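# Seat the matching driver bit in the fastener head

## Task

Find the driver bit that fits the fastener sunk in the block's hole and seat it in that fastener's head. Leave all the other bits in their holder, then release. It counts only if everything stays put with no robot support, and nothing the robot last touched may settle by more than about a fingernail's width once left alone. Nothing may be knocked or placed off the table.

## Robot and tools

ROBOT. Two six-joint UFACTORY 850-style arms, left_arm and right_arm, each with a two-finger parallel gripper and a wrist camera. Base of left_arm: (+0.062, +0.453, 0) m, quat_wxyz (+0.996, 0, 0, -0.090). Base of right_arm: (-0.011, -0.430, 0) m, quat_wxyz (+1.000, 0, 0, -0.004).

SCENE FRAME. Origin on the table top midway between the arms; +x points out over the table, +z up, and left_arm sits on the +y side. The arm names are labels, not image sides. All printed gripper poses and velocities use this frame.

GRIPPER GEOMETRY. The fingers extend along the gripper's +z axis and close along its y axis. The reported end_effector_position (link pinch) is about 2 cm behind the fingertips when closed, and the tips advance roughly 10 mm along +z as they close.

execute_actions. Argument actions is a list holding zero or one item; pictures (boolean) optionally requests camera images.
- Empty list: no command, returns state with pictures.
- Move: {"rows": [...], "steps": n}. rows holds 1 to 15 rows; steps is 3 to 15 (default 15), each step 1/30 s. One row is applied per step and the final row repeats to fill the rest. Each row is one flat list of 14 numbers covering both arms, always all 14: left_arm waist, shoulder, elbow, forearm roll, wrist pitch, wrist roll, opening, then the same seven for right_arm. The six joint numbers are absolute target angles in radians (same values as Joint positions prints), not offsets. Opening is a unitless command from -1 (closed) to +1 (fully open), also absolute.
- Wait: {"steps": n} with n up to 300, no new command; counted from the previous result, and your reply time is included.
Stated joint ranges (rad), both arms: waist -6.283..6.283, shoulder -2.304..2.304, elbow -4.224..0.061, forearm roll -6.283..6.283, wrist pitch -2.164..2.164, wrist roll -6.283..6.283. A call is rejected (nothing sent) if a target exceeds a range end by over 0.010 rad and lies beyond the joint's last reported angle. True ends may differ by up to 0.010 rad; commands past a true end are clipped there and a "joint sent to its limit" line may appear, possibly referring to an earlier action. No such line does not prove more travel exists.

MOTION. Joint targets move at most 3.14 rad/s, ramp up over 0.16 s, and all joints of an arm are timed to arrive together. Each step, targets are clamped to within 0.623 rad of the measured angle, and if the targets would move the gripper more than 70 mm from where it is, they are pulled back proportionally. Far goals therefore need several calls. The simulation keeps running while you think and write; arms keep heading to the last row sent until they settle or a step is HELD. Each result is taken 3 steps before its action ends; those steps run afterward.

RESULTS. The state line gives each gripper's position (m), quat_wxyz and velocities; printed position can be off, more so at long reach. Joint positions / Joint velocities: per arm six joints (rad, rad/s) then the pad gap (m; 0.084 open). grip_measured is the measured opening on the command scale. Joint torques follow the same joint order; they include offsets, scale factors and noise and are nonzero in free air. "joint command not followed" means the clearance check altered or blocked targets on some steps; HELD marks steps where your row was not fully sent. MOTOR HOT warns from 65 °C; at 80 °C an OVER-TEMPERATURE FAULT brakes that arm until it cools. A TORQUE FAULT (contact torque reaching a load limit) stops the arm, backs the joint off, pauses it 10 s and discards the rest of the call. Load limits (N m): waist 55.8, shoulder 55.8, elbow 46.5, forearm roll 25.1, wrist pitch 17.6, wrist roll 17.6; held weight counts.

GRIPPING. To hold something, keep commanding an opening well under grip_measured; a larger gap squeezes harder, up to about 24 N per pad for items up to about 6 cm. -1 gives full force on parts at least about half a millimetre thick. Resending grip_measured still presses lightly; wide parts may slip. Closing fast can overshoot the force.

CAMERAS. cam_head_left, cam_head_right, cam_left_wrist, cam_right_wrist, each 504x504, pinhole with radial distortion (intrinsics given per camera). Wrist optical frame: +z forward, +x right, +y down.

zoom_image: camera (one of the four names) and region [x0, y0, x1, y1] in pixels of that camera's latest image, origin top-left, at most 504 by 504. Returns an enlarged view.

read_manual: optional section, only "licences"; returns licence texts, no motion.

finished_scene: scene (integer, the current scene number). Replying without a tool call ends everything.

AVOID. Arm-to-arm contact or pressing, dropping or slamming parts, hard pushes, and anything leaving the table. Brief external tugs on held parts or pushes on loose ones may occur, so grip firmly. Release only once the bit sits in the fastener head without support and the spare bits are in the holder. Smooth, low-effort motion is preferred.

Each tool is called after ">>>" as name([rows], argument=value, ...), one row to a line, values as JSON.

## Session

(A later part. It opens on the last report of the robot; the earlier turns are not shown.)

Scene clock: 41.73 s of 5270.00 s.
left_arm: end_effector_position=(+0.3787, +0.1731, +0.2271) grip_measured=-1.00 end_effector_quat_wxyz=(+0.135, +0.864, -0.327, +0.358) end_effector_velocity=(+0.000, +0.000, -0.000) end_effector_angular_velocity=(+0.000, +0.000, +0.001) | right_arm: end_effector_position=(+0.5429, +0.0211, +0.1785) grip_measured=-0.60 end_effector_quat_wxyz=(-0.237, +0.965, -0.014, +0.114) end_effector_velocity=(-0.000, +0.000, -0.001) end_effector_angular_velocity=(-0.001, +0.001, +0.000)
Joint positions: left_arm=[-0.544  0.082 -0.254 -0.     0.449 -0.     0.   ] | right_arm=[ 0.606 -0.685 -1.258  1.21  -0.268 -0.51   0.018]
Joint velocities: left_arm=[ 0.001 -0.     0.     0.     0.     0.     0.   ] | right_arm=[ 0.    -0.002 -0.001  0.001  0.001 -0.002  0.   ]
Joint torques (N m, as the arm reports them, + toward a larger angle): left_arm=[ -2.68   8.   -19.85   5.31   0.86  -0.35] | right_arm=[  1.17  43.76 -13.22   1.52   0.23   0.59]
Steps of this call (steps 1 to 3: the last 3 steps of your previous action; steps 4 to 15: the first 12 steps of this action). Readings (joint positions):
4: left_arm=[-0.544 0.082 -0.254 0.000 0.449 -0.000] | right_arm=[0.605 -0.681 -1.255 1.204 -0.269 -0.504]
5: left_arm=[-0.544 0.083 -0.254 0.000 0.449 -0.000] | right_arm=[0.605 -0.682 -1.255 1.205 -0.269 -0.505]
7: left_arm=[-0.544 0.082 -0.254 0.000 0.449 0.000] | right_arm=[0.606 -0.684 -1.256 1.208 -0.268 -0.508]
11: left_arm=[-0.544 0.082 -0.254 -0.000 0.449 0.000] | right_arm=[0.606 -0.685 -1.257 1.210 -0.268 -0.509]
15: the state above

>>> execute_actions([
  {"rows":[[-0.544,0.0825,-0.2537,0,0.449,0,-1,0.6053,-0.6815,-1.2547,1.2043,-0.269,-0.5044,-0.9],[-0.544,0.0825,-0.2537,0,0.449,0,-1,0.6053,-0.6815,-1.2547,1.2043,-0.269,-0.5044,-0.9],[-0.544,0.0825,-0.2537,0,0.449,0,-1,0.6053,-0.6815,-1.2547,1.2043,-0.269,-0.5044,-0.9],[-0.544,0.0825,-0.2537,0,0.449,0,-1,0.6053,-0.6815,-1.2547,1.2043,-0.269,-0.5044,-0.9],[-0.544,0.0825,-0.2537,0,0.449,0,-1,0.6053,-0.6815,-1.2547,1.2043,-0.269,-0.43,-0.9]],"steps":15},
])

>>> execute_actions([
  {"steps":5},
])

>>> execute_actions([
  {"steps":2},
])

>>> execute_actions([
  {"rows":[[-0.544,0.0825,-0.2537,0,0.449,0,-1,0.6053,-0.6815,-1.2547,1.2043,-0.269,-0.58,-0.9]],"steps":15},
])

>>> execute_actions([
  {"steps":5},
])

>>> execute_actions([
  {"steps":2},
], pictures=true)

Scene clock: 42.40 s of 5270.00 s.
left_arm: end_effector_position=(+0.3787, +0.1731, +0.2271) grip_measured=-1.00 end_effector_quat_wxyz=(+0.135, +0.864, -0.327, +0.358) end_effector_velocity=(+0.000, -0.000, +0.000) end_effector_angular_velocity=(+0.000, -0.001, -0.001) | right_arm: end_effector_position=(+0.5419, +0.0202, +0.1790) grip_measured=-0.61 end_effector_quat_wxyz=(-0.240, +0.964, -0.044, +0.106) end_effector_velocity=(+0.000, +0.000, +0.001) end_effector_angular_velocity=(+0.024, +0.047, -0.093)
Joint positions: left_arm=[-0.544  0.082 -0.254  0.     0.449 -0.     0.   ] | right_arm=[ 0.606 -0.682 -1.254  1.204 -0.269 -0.441  0.017]
Joint velocities: left_arm=[-0.     0.    -0.001 -0.    -0.     0.001  0.   ] | right_arm=[ 0.     0.002  0.001 -0.001  0.001  0.109 -0.   ]
Joint torques (N m, as the arm reports them, + toward a larger angle): left_arm=[ -1.81  10.88 -22.16   4.03   1.26   0.01] | right_arm=[ -1.45  52.83 -14.88   1.65   0.35   1.06]
Steps of this call (steps 1 to 3: the last 3 steps of your previous action; steps 4 to 8: the robot went on to your last target; steps 9 to 20: the first 12 steps of this action). Readings (joint positions):
9: left_arm=[-0.544 0.082 -0.254 -0.000 0.449 0.000] | right_arm=[0.606 -0.686 -1.258 1.210 -0.268 -0.510]
10: left_arm=[-0.544 0.082 -0.254 0.000 0.449 -0.000] | right_arm=[0.606 -0.685 -1.257 1.209 -0.268 -0.509]
12: left_arm=[-0.544 0.082 -0.254 -0.000 0.449 -0.000] | right_arm=[0.606 -0.684 -1.255 1.207 -0.269 -0.507]
16: left_arm=[-0.544 0.082 -0.254 0.000 0.449 -0.000] | right_arm=[0.606 -0.683 -1.255 1.205 -0.269 -0.474]
20: the state above

Scene clock: 42.57 s of 5270.00 s.
left_arm: end_effector_position=(+0.3787, +0.1731, +0.2271) grip_measured=-1.00 end_effector_quat_wxyz=(+0.135, +0.864, -0.327, +0.358) end_effector_velocity=(+0.000, -0.000, +0.000) end_effector_angular_velocity=(-0.002, -0.001, +0.001) | right_arm: end_effector_position=(+0.5419, +0.0201, +0.1791) grip_measured=-0.61 end_effector_quat_wxyz=(-0.241, +0.964, -0.049, +0.105) end_effector_velocity=(+0.001, -0.001, +0.001) end_effector_angular_velocity=(+0.005, +0.009, -0.021)
Joint positions: left_arm=[-0.544  0.083 -0.254  0.     0.449  0.     0.   ] | right_arm=[ 0.605 -0.682 -1.254  1.204 -0.269 -0.432  0.017]
Joint velocities: left_arm=[ 0.    -0.    -0.001  0.     0.002 -0.001  0.   ] | right_arm=[-0.001  0.001  0.     0.001  0.     0.022 -0.   ]
Joint torques (N m, as the arm reports them, + toward a larger angle): left_arm=[ -4.69   8.17 -21.91   3.85   0.81  -0.3 ] | right_arm=[ -2.58  54.4  -15.25   1.66   0.25   0.89]
Kept back: nothing.
Steps of this call (steps 1 to 3: the last 3 steps of your previous action; steps 4 to 5: the robot went on to your last target). Readings (joint positions):
1: left_arm=[-0.544 0.083 -0.254 -0.000 0.449 -0.000] | right_arm=[0.606 -0.682 -1.254 1.204 -0.269 -0.438]
2: left_arm=[-0.544 0.082 -0.254 0.000 0.449 -0.000] | right_arm=[0.606 -0.682 -1.254 1.204 -0.269 -0.436]
4: left_arm=[-0.544 0.083 -0.254 0.000 0.449 -0.000] | right_arm=[0.605 -0.682 -1.254 1.204 -0.269 -0.433]
5: the state above

Scene clock: 42.63 s of 5270.00 s.
left_arm: end_effector_position=(+0.3787, +0.1731, +0.2271) grip_measured=-1.00 end_effector_quat_wxyz=(+0.135, +0.864, -0.327, +0.358) end_effector_velocity=(-0.000, -0.000, -0.000) end_effector_angular_velocity=(+0.001, +0.001, -0.001) | right_arm: end_effector_position=(+0.5420, +0.0201, +0.1792) grip_measured=-0.61 end_effector_quat_wxyz=(-0.241, +0.964, -0.049, +0.105) end_effector_velocity=(+0.002, -0.000, +0.003) end_effector_angular_velocity=(+0.004, -0.000, -0.010)
Joint positions: left_arm=[-0.544  0.083 -0.254 -0.     0.449 -0.     0.   ] | right_arm=[ 0.605 -0.682 -1.254  1.204 -0.269 -0.431  0.017]
Joint velocities: left_arm=[-0.001 -0.     0.     0.    -0.001  0.001  0.   ] | right_arm=[-0.002  0.004 -0.001 -0.001  0.001  0.011 -0.   ]
Joint torques (N m, as the arm reports them, + toward a larger angle): left_arm=[ -4.4    8.13 -22.79   3.96   0.8   -0.13] | right_arm=[ -1.51  54.59 -15.59   1.77   0.35   1.18]
Kept back: nothing.
Steps of this call (steps 1 to 2: the robot went on to your last target). Readings (joint positions):
1: left_arm=[-0.544 0.082 -0.254 0.000 0.449 -0.000] | right_arm=[0.605 -0.682 -1.254 1.204 -0.269 -0.432]
2: the state above

Scene clock: 43.03 s of 5270.00 s.
left_arm: end_effector_position=(+0.3787, +0.1731, +0.2271) grip_measured=-1.00 end_effector_quat_wxyz=(+0.135, +0.864, -0.327, +0.358) end_effector_velocity=(+0.001, +0.001, +0.000) end_effector_angular_velocity=(+0.000, -0.000, +0.002) | right_arm: end_effector_position=(+0.5424, +0.0202, +0.1801) grip_measured=-0.60 end_effector_quat_wxyz=(-0.233, +0.965, +0.019, +0.122) end_effector_velocity=(-0.000, -0.000, -0.002) end_effector_angular_velocity=(-0.018, -0.031, +0.062)
Joint positions: left_arm=[-0.544  0.082 -0.254 -0.     0.449 -0.     0.   ] | right_arm=[ 0.605 -0.681 -1.255  1.204 -0.269 -0.573  0.018]
Joint velocities: left_arm=[ 0.003  0.    -0.001  0.    -0.001  0.     0.   ] | right_arm=[ 0.    -0.002  0.     0.001  0.001 -0.072  0.   ]
Joint torques (N m, as the arm reports them, + toward a larger angle): left_arm=[ -3.57   8.21 -23.43   4.09   1.23  -0.28] | right_arm=[  0.64  47.77 -13.99   1.08   0.29   0.08]
Steps of this call (steps 1 to 12: the first 12 steps of this action). Readings (joint positions):
1: left_arm=[-0.544 0.083 -0.254 0.000 0.449 -0.000] | right_arm=[0.605 -0.682 -1.254 1.204 -0.269 -0.431]
2: left_arm=[-0.544 0.082 -0.254 0.000 0.449 -0.000] | right_arm=[0.605 -0.682 -1.254 1.204 -0.269 -0.434]
4: left_arm=[-0.544 0.083 -0.254 0.000 0.449 0.000] | right_arm=[0.605 -0.681 -1.255 1.204 -0.269 -0.470]
8: left_arm=[-0.544 0.083 -0.254 -0.000 0.449 0.000] | right_arm=[0.605 -0.681 -1.255 1.204 -0.269 -0.552]
12: the state above

Scene clock: 43.20 s of 5270.00 s.
left_arm: end_effector_position=(+0.3787, +0.1731, +0.2271) grip_measured=-1.00 end_effector_quat_wxyz=(+0.135, +0.864, -0.327, +0.358) end_effector_velocity=(-0.001, +0.000, -0.001) end_effector_angular_velocity=(+0.002, +0.002, -0.001) | right_arm: end_effector_position=(+0.5424, +0.0202, +0.1801) grip_measured=-0.60 end_effector_quat_wxyz=(-0.233, +0.964, +0.022, +0.123) end_effector_velocity=(-0.000, +0.000, -0.001) end_effector_angular_velocity=(-0.004, -0.006, +0.013)
Joint positions: left_arm=[-0.544  0.082 -0.254  0.     0.449  0.     0.   ] | right_arm=[ 0.605 -0.681 -1.255  1.204 -0.269 -0.579  0.018]
Joint velocities: left_arm=[-0.    -0.     0.001 -0.    -0.002  0.     0.   ] | right_arm=[ 0.    -0.001 -0.    -0.001  0.    -0.014  0.   ]
Joint torques (N m, as the arm reports them, + toward a larger angle): left_arm=[ -5.87   9.73 -22.06   3.73   0.88  -0.4 ] | right_arm=[  0.63  45.24 -13.56   1.12   0.38   0.14]
Kept back: nothing.
Steps of this call (steps 1 to 3: the last 3 steps of your previous action; steps 4 to 5: the robot went on to your last target). Readings (joint positions):
1: left_arm=[-0.544 0.082 -0.254 0.000 0.449 -0.000] | right_arm=[0.605 -0.681 -1.255 1.204 -0.269 -0.575]
2: left_arm=[-0.544 0.082 -0.254 0.000 0.449 -0.000] | right_arm=[0.605 -0.681 -1.255 1.204 -0.269 -0.576]
4: left_arm=[-0.544 0.083 -0.254 -0.000 0.449 -0.000] | right_arm=[0.605 -0.681 -1.255 1.204 -0.269 -0.578]
5: the state above

Scene clock: 43.27 s of 5270.00 s.
left_arm: end_effector_position=(+0.3787, +0.1731, +0.2271) grip_measured=-1.00 end_effector_quat_wxyz=(+0.135, +0.864, -0.327, +0.358) end_effector_velocity=(+0.000, -0.000, +0.000) end_effector_angular_velocity=(-0.000, -0.001, +0.000) | right_arm: end_effector_position=(+0.5424, +0.0202, +0.1800) grip_measured=-0.60 end_effector_quat_wxyz=(-0.233, +0.964, +0.022, +0.123) end_effector_velocity=(-0.000, +0.000, -0.000) end_effector_angular_velocity=(-0.001, -0.003, +0.006)
Joint positions: left_arm=[-0.544  0.083 -0.254 -0.     0.449  0.     0.   ] | right_arm=[ 0.605 -0.681 -1.255  1.204 -0.269 -0.579  0.018]
Joint velocities: left_arm=[ 0.    -0.    -0.001 -0.     0.     0.     0.   ] | right_arm=[ 0.    -0.     0.     0.001 -0.    -0.007  0.   ]
Joint torques (N m, as the arm reports them, + toward a larger angle): left_arm=[ -6.11   7.49 -22.71   4.34   1.1   -0.04] | right_arm=[  1.32  43.95 -13.48   1.16   0.37   0.08]
Kept back: nothing.
Steps of this call (steps 1 to 2: the robot went on to your last target). Readings (joint positions):
1: left_arm=[-0.544 0.083 -0.254 0.000 0.449 -0.000] | right_arm=[0.605 -0.681 -1.255 1.204 -0.269 -0.579]
2: the state above

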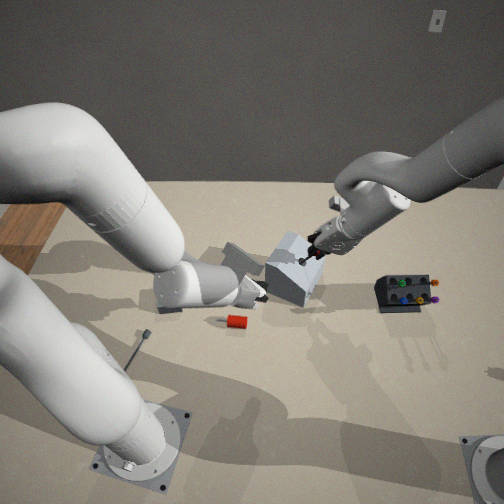

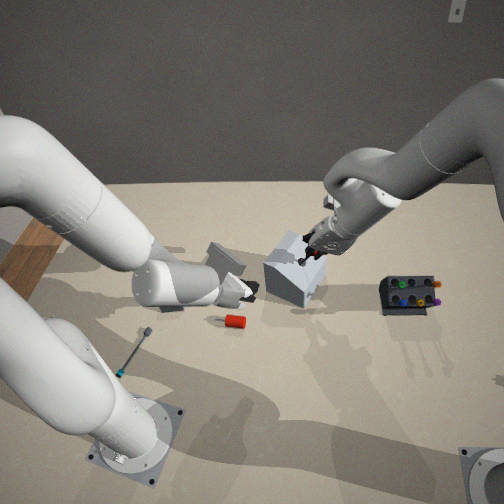

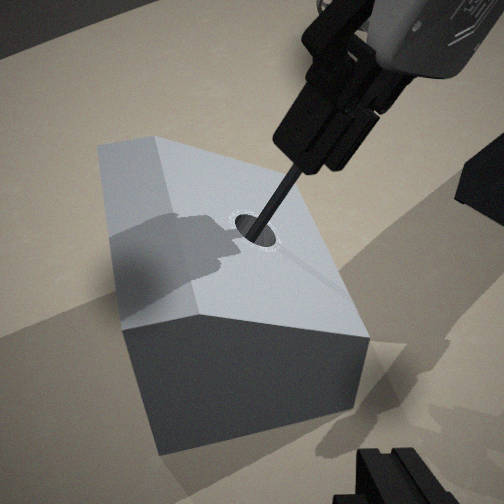

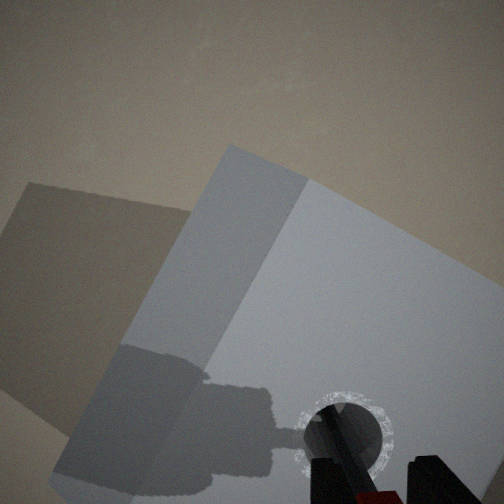

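>>> execute_actions([
  {"rows":[[-0.544,0.0825,-0.2537,0,0.449,0,-1,0.6053,-0.6815,-1.2547,1.2043,-0.269,-0.515,-0.9]],"steps":10},
])

>>> execute_actions([
  {"rows":[[-0.544,0.0825,-0.2537,0,0.449,0,-1,0.6062,-0.686,-1.2574,1.2104,-0.268,-0.52,-0.9]],"steps":15},
])

>>> execute_actions([
  {"rows":[[-0.544,0.0825,-0.2537,0,0.449,0,-1,0.6067,-0.6882,-1.2587,1.2135,-0.2675,-0.523,-0.9]],"steps":15},
])

Scene clock: 43.60 s of 5270.00 s.
left_arm: end_effector_position=(+0.3787, +0.1731, +0.2271) grip_measured=-1.00 end_effector_quat_wxyz=(+0.135, +0.864, -0.327, +0.358) end_effector_velocity=(+0.000, -0.000, +0.000) end_effector_angular_velocity=(-0.001, -0.001, +0.000) | right_arm: end_effector_position=(+0.5418, +0.0202, +0.1790) grip_measured=-0.60 end_effector_quat_wxyz=(-0.235, +0.965, -0.002, +0.116) end_effector_velocity=(-0.000, -0.000, -0.001) end_effector_angular_velocity=(+0.029, +0.062, -0.113)
Joint positions: left_arm=[-0.544  0.083 -0.254 -0.     0.449  0.     0.   ] | right_arm=[ 0.606 -0.682 -1.254  1.204 -0.269 -0.528  0.018]
Joint velocities: left_arm=[ 0.    -0.    -0.001 -0.     0.001  0.     0.   ] | right_arm=[-0.    -0.001 -0.    -0.002 -0.001  0.134  0.   ]
Joint torques (N m, as the arm reports them, + toward a larger angle): left_arm=[ -3.53  11.35 -21.71   4.06   0.99  -0.44] | right_arm=[ -1.44  50.6  -14.31   1.32   0.46   0.66]
Steps of this call (steps 1 to 3: the robot went on to your last target; steps 4 to 10: the first 7 steps of this action). Readings (joint positions):
4: left_arm=[-0.544 0.082 -0.254 -0.000 0.449 -0.000] | right_arm=[0.605 -0.681 -1.255 1.204 -0.269 -0.580]
5: left_arm=[-0.544 0.083 -0.254 0.000 0.449 0.000] | right_arm=[0.605 -0.681 -1.255 1.204 -0.269 -0.576]
7: left_arm=[-0.544 0.083 -0.254 -0.000 0.449 0.000] | right_arm=[0.605 -0.681 -1.255 1.204 -0.269 -0.552]
10: the state above

Scene clock: 44.10 s of 5270.00 s.
left_arm: end_effector_position=(+0.3787, +0.1731, +0.2271) grip_measured=-1.00 end_effector_quat_wxyz=(+0.135, +0.864, -0.327, +0.358) end_effector_velocity=(+0.000, +0.001, +0.000) end_effector_angular_velocity=(+0.001, -0.000, +0.001) | right_arm: end_effector_position=(+0.5429, +0.0211, +0.1785) grip_measured=-0.60 end_effector_quat_wxyz=(-0.237, +0.965, -0.009, +0.115) end_effector_velocity=(+0.000, -0.000, -0.001) end_effector_angular_velocity=(+0.000, +0.001, -0.002)
Joint positions: left_arm=[-0.544  0.082 -0.254  0.     0.449  0.     0.   ] | right_arm=[ 0.606 -0.685 -1.258  1.21  -0.268 -0.52   0.018]
Joint velocities: left_arm=[ 0.001  0.001  0.    -0.    -0.001  0.001  0.   ] | right_arm=[-0.    -0.001 -0.001  0.002  0.    -0.     0.   ]
Joint torques (N m, as the arm reports them, + toward a larger angle): left_arm=[ -4.01  10.49 -23.02   3.72   1.    -0.2 ] | right_arm=[  1.41  43.37 -13.28   1.65   0.24   0.63]
Steps of this call (steps 1 to 3: the last 3 steps of your previous action; steps 4 to 15: the first 12 steps of this action). Readings (joint positions):
4: left_arm=[-0.544 0.083 -0.254 -0.000 0.449 -0.000] | right_arm=[0.605 -0.682 -1.255 1.204 -0.269 -0.518]
5: left_arm=[-0.544 0.083 -0.254 0.000 0.449 0.000] | right_arm=[0.606 -0.682 -1.255 1.205 -0.269 -0.518]
7: left_arm=[-0.544 0.082 -0.254 -0.000 0.449 0.000] | right_arm=[0.606 -0.684 -1.256 1.208 -0.268 -0.519]
11: left_arm=[-0.544 0.082 -0.254 -0.000 0.449 -0.000] | right_arm=[0.606 -0.685 -1.257 1.210 -0.268 -0.520]
15: the state above

Scene clock: 44.60 s of 5270.00 s.
left_arm: end_effector_position=(+0.3787, +0.1731, +0.2271) grip_measured=-1.00 end_effector_quat_wxyz=(+0.135, +0.864, -0.327, +0.358) end_effector_velocity=(+0.001, -0.000, +0.001) end_effector_angular_velocity=(-0.001, -0.002, -0.000) | right_arm: end_effector_position=(+0.5435, +0.0217, +0.1783) grip_measured=-0.60 end_effector_quat_wxyz=(-0.237, +0.965, -0.009, +0.116) end_effector_velocity=(-0.001, -0.001, -0.003) end_effector_angular_velocity=(-0.003, +0.004, -0.001)
Joint positions: left_arm=[-0.544  0.082 -0.254  0.     0.449  0.     0.   ] | right_arm=[ 0.606 -0.687 -1.259  1.213 -0.267 -0.523  0.018]
Joint velocities: left_arm=[ 0.001  0.    -0.     0.     0.002  0.002  0.   ] | right_arm=[ 0.001 -0.004  0.002  0.002  0.001 -0.    -0.   ]
Joint torques (N m, as the arm reports them, + toward a larger angle): left_arm=[ -1.54   9.72 -22.04   4.45   1.23  -0.17] | right_arm=[ 5.86 25.79 -9.06  1.27 -0.05  0.71]
Steps of this call (steps 1 to 3: the last 3 steps of your previous action; steps 4 to 15: the first 12 steps of this action). Readings (joint positions):
4: left_arm=[-0.544 0.082 -0.254 0.000 0.449 0.000] | right_arm=[0.606 -0.685 -1.258 1.210 -0.268 -0.520]
5: left_arm=[-0.544 0.083 -0.254 0.000 0.449 0.000] | right_arm=[0.606 -0.686 -1.258 1.211 -0.268 -0.521]
7: left_arm=[-0.544 0.082 -0.254 -0.000 0.449 0.000] | right_arm=[0.606 -0.686 -1.259 1.212 -0.267 -0.522]
11: left_arm=[-0.544 0.083 -0.254 -0.000 0.449 -0.000] | right_arm=[0.606 -0.687 -1.259 1.213 -0.267 -0.523]
15: the state above

The bit has bottomed out in the recess. Releasing and backing off along the axis.

>>> execute_actions([
  {"rows":[[-0.544,0.0825,-0.2537,0,0.449,0,-1,0.606,-0.685,-1.2568,1.209,-0.268,-0.519,-0.9],[-0.544,0.0825,-0.2537,0,0.449,0,-1,0.606,-0.685,-1.2568,1.209,-0.268,-0.519,-0.8],[-0.544,0.0825,-0.2537,0,0.449,0,-1,0.606,-0.685,-1.2568,1.209,-0.268,-0.519,-0.7],[-0.544,0.0825,-0.2537,0,0.449,0,-1,0.606,-0.685,-1.2568,1.209,-0.268,-0.519,-0.6],[-0.544,0.0825,-0.2537,0,0.449,0,-1,0.606,-0.685,-1.2568,1.209,-0.268,-0.519,-0.55],[-0.544,0.0825,-0.2537,0,0.449,0,-1,0.606,-0.685,-1.2568,1.209,-0.268,-0.519,-0.5],[-0.544,0.0825,-0.2537,0,0.449,0,-1,0.606,-0.685,-1.2568,1.209,-0.268,-0.519,-0.45],[-0.544,0.0825,-0.2537,0,0.449,0,-1,0.606,-0.685,-1.2568,1.209,-0.268,-0.519,-0.4],[-0.544,0.0825,-0.2537,0,0.449,0,-1,0.606,-0.685,-1.2568,1.209,-0.268,-0.519,-0.3],[-0.544,0.0825,-0.2537,0,0.449,0,-1,0.606,-0.685,-1.2568,1.209,-0.268,-0.519,-0.2],[-0.544,0.0825,-0.2537,0,0.449,0,-1,0.606,-0.685,-1.2568,1.209,-0.268,-0.519,-0.1],[-0.544,0.0825,-0.2537,0,0.449,0,-1,0.606,-0.685,-1.2568,1.209,-0.268,-0.519,0.1],[-0.544,0.0825,-0.2537,0,0.449,0,-1,0.606,-0.685,-1.2568,1.209,-0.268,-0.519,0.4]],"steps":15},
])

>>> execute_actions([
  {"rows":[[-0.544,0.0825,-0.2537,0,0.449,0,-1,0.58,-0.5532,-1.184,1.0294,-0.3073,-0.343,0.4]],"steps":12},
])

>>> execute_actions([
  {"rows":[[-0.544,0.0825,-0.2537,0,0.449,0,-1,0.5611,-0.4562,-1.1415,0.9018,-0.3479,-0.224,0.4]],"steps":15},
])

>>> execute_actions([
  {"steps":8},
], pictures=true)

>>> zoom_image(camera="cam_right_wrist", region=[275, 335, 365, 425])

Scene clock: 45.30 s of 5270.00 s.
left_arm: end_effector_position=(+0.3787, +0.1731, +0.2271) grip_measured=-1.00 end_effector_quat_wxyz=(+0.135, +0.864, -0.327, +0.358) end_effector_velocity=(-0.000, -0.000, -0.000) end_effector_angular_velocity=(+0.001, +0.001, -0.001) | right_arm: end_effector_position=(+0.5416, +0.0208, +0.1768) grip_measured=-0.09 end_effector_quat_wxyz=(-0.236, +0.965, -0.009, +0.114) end_effector_velocity=(+0.008, +0.001, +0.013) end_effector_angular_velocity=(+0.010, -0.019, -0.005)
Joint positions: left_arm=[-0.544  0.083 -0.254  0.     0.449 -0.     0.   ] | right_arm=[ 0.607 -0.687 -1.256  1.209 -0.268 -0.519  0.04 ]
Joint velocities: left_arm=[-0.001 -0.    -0.001 -0.    -0.002  0.     0.   ] | right_arm=[-0.004  0.012 -0.008 -0.001  0.002  0.001  0.204]
Joint torques (N m, as the arm reports them, + toward a larger angle): left_arm=[ -4.65   9.6  -21.73   4.19   0.91  -0.29] | right_arm=[ -1.41  47.81 -13.5    1.51   0.42   0.7 ]
Steps of this call (steps 1 to 3: the last 3 steps of your previous action; steps 4 to 9: the robot went on to your last target; steps 10 to 21: the first 12 steps of this action). Readings (joint positions):
10: left_arm=[-0.544 0.083 -0.254 0.000 0.449 0.000] | right_arm=[0.607 -0.688 -1.259 1.213 -0.268 -0.523]
11: left_arm=[-0.544 0.082 -0.254 0.000 0.449 -0.000] | right_arm=[0.607 -0.688 -1.258 1.213 -0.268 -0.522]
13: left_arm=[-0.544 0.083 -0.254 0.000 0.449 0.000] | right_arm=[0.607 -0.687 -1.257 1.211 -0.268 -0.521]
17: left_arm=[-0.544 0.082 -0.254 -0.000 0.449 -0.000] | right_arm=[0.607 -0.688 -1.255 1.209 -0.269 -0.519]
21: the state above

Scene clock: 45.70 s of 5270.00 s.
left_arm: end_effector_position=(+0.3787, +0.1731, +0.2271) grip_measured=-1.00 end_effector_quat_wxyz=(+0.135, +0.864, -0.327, +0.358) end_effector_velocity=(+0.000, -0.000, +0.000) end_effector_angular_velocity=(-0.000, -0.001, -0.001) | right_arm: end_effector_position=(+0.5325, -0.0019, +0.2255) grip_measured=+0.39 end_effector_quat_wxyz=(-0.238, +0.964, -0.013, +0.116) end_effector_velocity=(-0.034, -0.047, +0.051) end_effector_angular_velocity=(-0.022, +0.044, -0.018)
Joint positions: left_arm=[-0.544  0.082 -0.254 -0.     0.449  0.     0.   ] | right_arm=[ 0.583 -0.569 -1.196  1.054 -0.302 -0.368  0.061]
Joint velocities: left_arm=[-0.001  0.    -0.001  0.    -0.     0.     0.   ] | right_arm=[-0.034  0.176  0.125 -0.268 -0.061  0.27  -0.   ]
Joint torques (N m, as the arm reports them, + toward a larger angle): left_arm=[ -1.92   9.72 -21.49   3.23   0.92  -0.43] | right_arm=[ -0.46  33.18 -12.48   2.83   0.33   0.17]
Steps of this call (steps 1 to 3: the last 3 steps of your previous action; steps 4 to 12: the first 9 steps of this action). Readings (joint positions):
4: left_arm=[-0.544 0.083 -0.254 0.000 0.449 0.000] | right_arm=[0.606 -0.685 -1.256 1.209 -0.268 -0.519]
5: left_arm=[-0.544 0.082 -0.254 -0.000 0.449 0.000] | right_arm=[0.606 -0.684 -1.255 1.206 -0.269 -0.516]
7: left_arm=[-0.544 0.083 -0.254 0.000 0.449 -0.000] | right_arm=[0.601 -0.659 -1.239 1.170 -0.277 -0.479]
11: left_arm=[-0.544 0.083 -0.254 -0.000 0.449 -0.000] | right_arm=[0.585 -0.576 -1.200 1.065 -0.299 -0.379]
12: the state above

Scene clock: 46.20 s of 5270.00 s.
left_arm: end_effector_position=(+0.3787, +0.1731, +0.2271) grip_measured=-1.00 end_effector_quat_wxyz=(+0.135, +0.864, -0.327, +0.358) end_effector_velocity=(+0.000, -0.000, +0.000) end_effector_angular_velocity=(-0.000, -0.000, +0.000) | right_arm: end_effector_position=(+0.5187, -0.0251, +0.2669) grip_measured=+0.39 end_effector_quat_wxyz=(-0.237, +0.965, -0.014, +0.114) end_effector_velocity=(-0.008, -0.010, +0.009) end_effector_angular_velocity=(-0.007, +0.011, -0.002)
Joint positions: left_arm=[-0.544  0.082 -0.254 -0.     0.449 -0.     0.   ] | right_arm=[ 0.562 -0.46  -1.143  0.907 -0.346 -0.229  0.061]
Joint velocities: left_arm=[ 0.001  0.001 -0.001 -0.    -0.001  0.     0.   ] | right_arm=[-0.007  0.034  0.023 -0.054 -0.018  0.053 -0.   ]
Joint torques (N m, as the arm reports them, + toward a larger angle): left_arm=[ -5.88   6.83 -22.47   3.77   0.79  -0.06] | right_arm=[ -0.98  43.75 -15.73   2.08   0.51   0.78]
Steps of this call (steps 1 to 3: the last 3 steps of your previous action; steps 4 to 15: the first 12 steps of this action). Readings (joint positions):
4: left_arm=[-0.544 0.082 -0.254 -0.000 0.449 -0.000] | right_arm=[0.581 -0.558 -1.186 1.036 -0.306 -0.349]
5: left_arm=[-0.544 0.082 -0.254 0.000 0.449 0.000] | right_arm=[0.580 -0.555 -1.184 1.031 -0.307 -0.344]
7: left_arm=[-0.544 0.082 -0.254 0.000 0.449 0.000] | right_arm=[0.575 -0.529 -1.171 0.995 -0.319 -0.310]
11: left_arm=[-0.544 0.082 -0.254 0.000 0.449 -0.000] | right_arm=[0.564 -0.471 -1.150 0.923 -0.341 -0.245]
15: the state above

Scene clock: 46.47 s of 5270.00 s.
left_arm: end_effector_position=(+0.3787, +0.1731, +0.2271) grip_measured=-1.00 end_effector_quat_wxyz=(+0.135, +0.864, -0.327, +0.358) end_effector_velocity=(+0.000, -0.000, +0.000) end_effector_angular_velocity=(-0.001, -0.001, -0.000) | right_arm: end_effector_position=(+0.5182, -0.0259, +0.2683) grip_measured=+0.39 end_effector_quat_wxyz=(-0.237, +0.965, -0.014, +0.114) end_effector_velocity=(-0.000, -0.000, +0.001) end_effector_angular_velocity=(+0.001, +0.000, -0.002)
Joint positions: left_arm=[-0.544  0.082 -0.254 -0.     0.449 -0.     0.   ] | right_arm=[ 0.561 -0.457 -1.142  0.902 -0.348 -0.224  0.061]
Joint velocities: left_arm=[-0.    -0.    -0.001 -0.     0.001  0.     0.   ] | right_arm=[-0.001  0.002  0.001 -0.001 -0.001  0.004 -0.   ]
Joint torques (N m, as the arm reports them, + toward a larger angle): left_arm=[ -4.82   7.2  -21.99   3.39   0.99  -0.06] | right_arm=[ -0.31  42.73 -14.7    1.5    0.61   0.67]
Kept back: nothing.
Steps of this call (steps 1 to 3: the last 3 steps of your previous action; steps 4 to 8: the robot went on to your last target). Readings (joint positions):
1: left_arm=[-0.544 0.082 -0.254 -0.000 0.449 -0.000] | right_arm=[0.562 -0.459 -1.143 0.906 -0.347 -0.228]
2: left_arm=[-0.544 0.083 -0.254 -0.000 0.449 0.000] | right_arm=[0.562 -0.459 -1.142 0.905 -0.347 -0.227]
4: left_arm=[-0.544 0.082 -0.254 -0.000 0.449 -0.000] | right_arm=[0.561 -0.458 -1.142 0.903 -0.347 -0.225]
8: the state above

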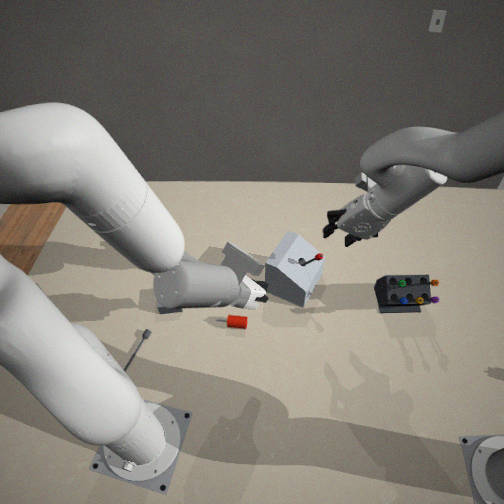

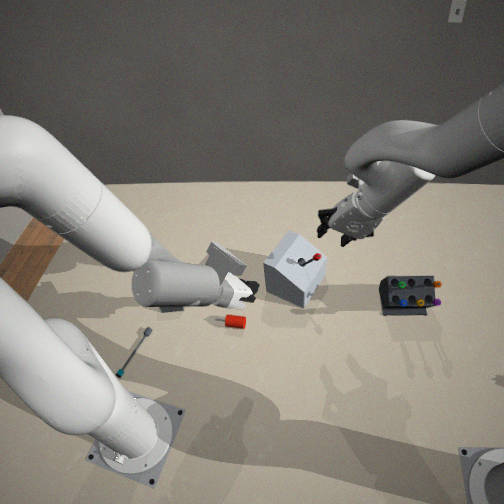

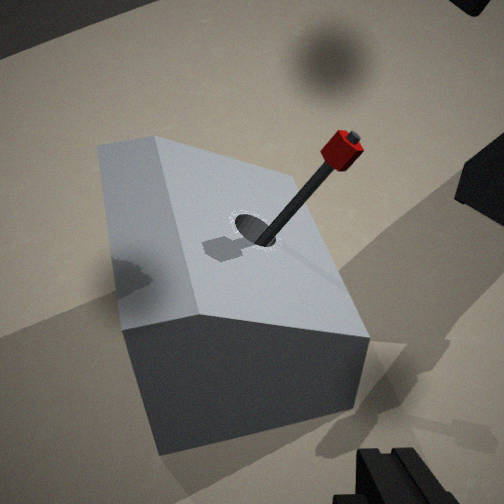

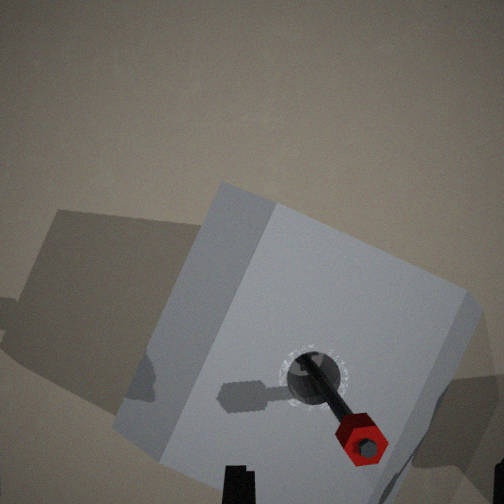

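Region (275, 335, 365, 425) of cam_right_wrist's 504x504 image, scaled by 5.600, with more detail than that image has.

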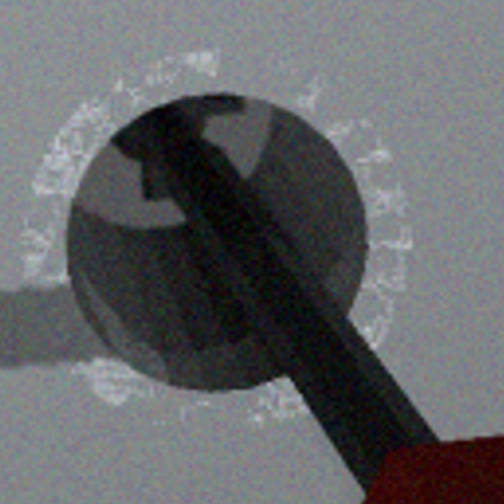

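>>> finished_scene(scene=1)

The scene is finished: the task was done.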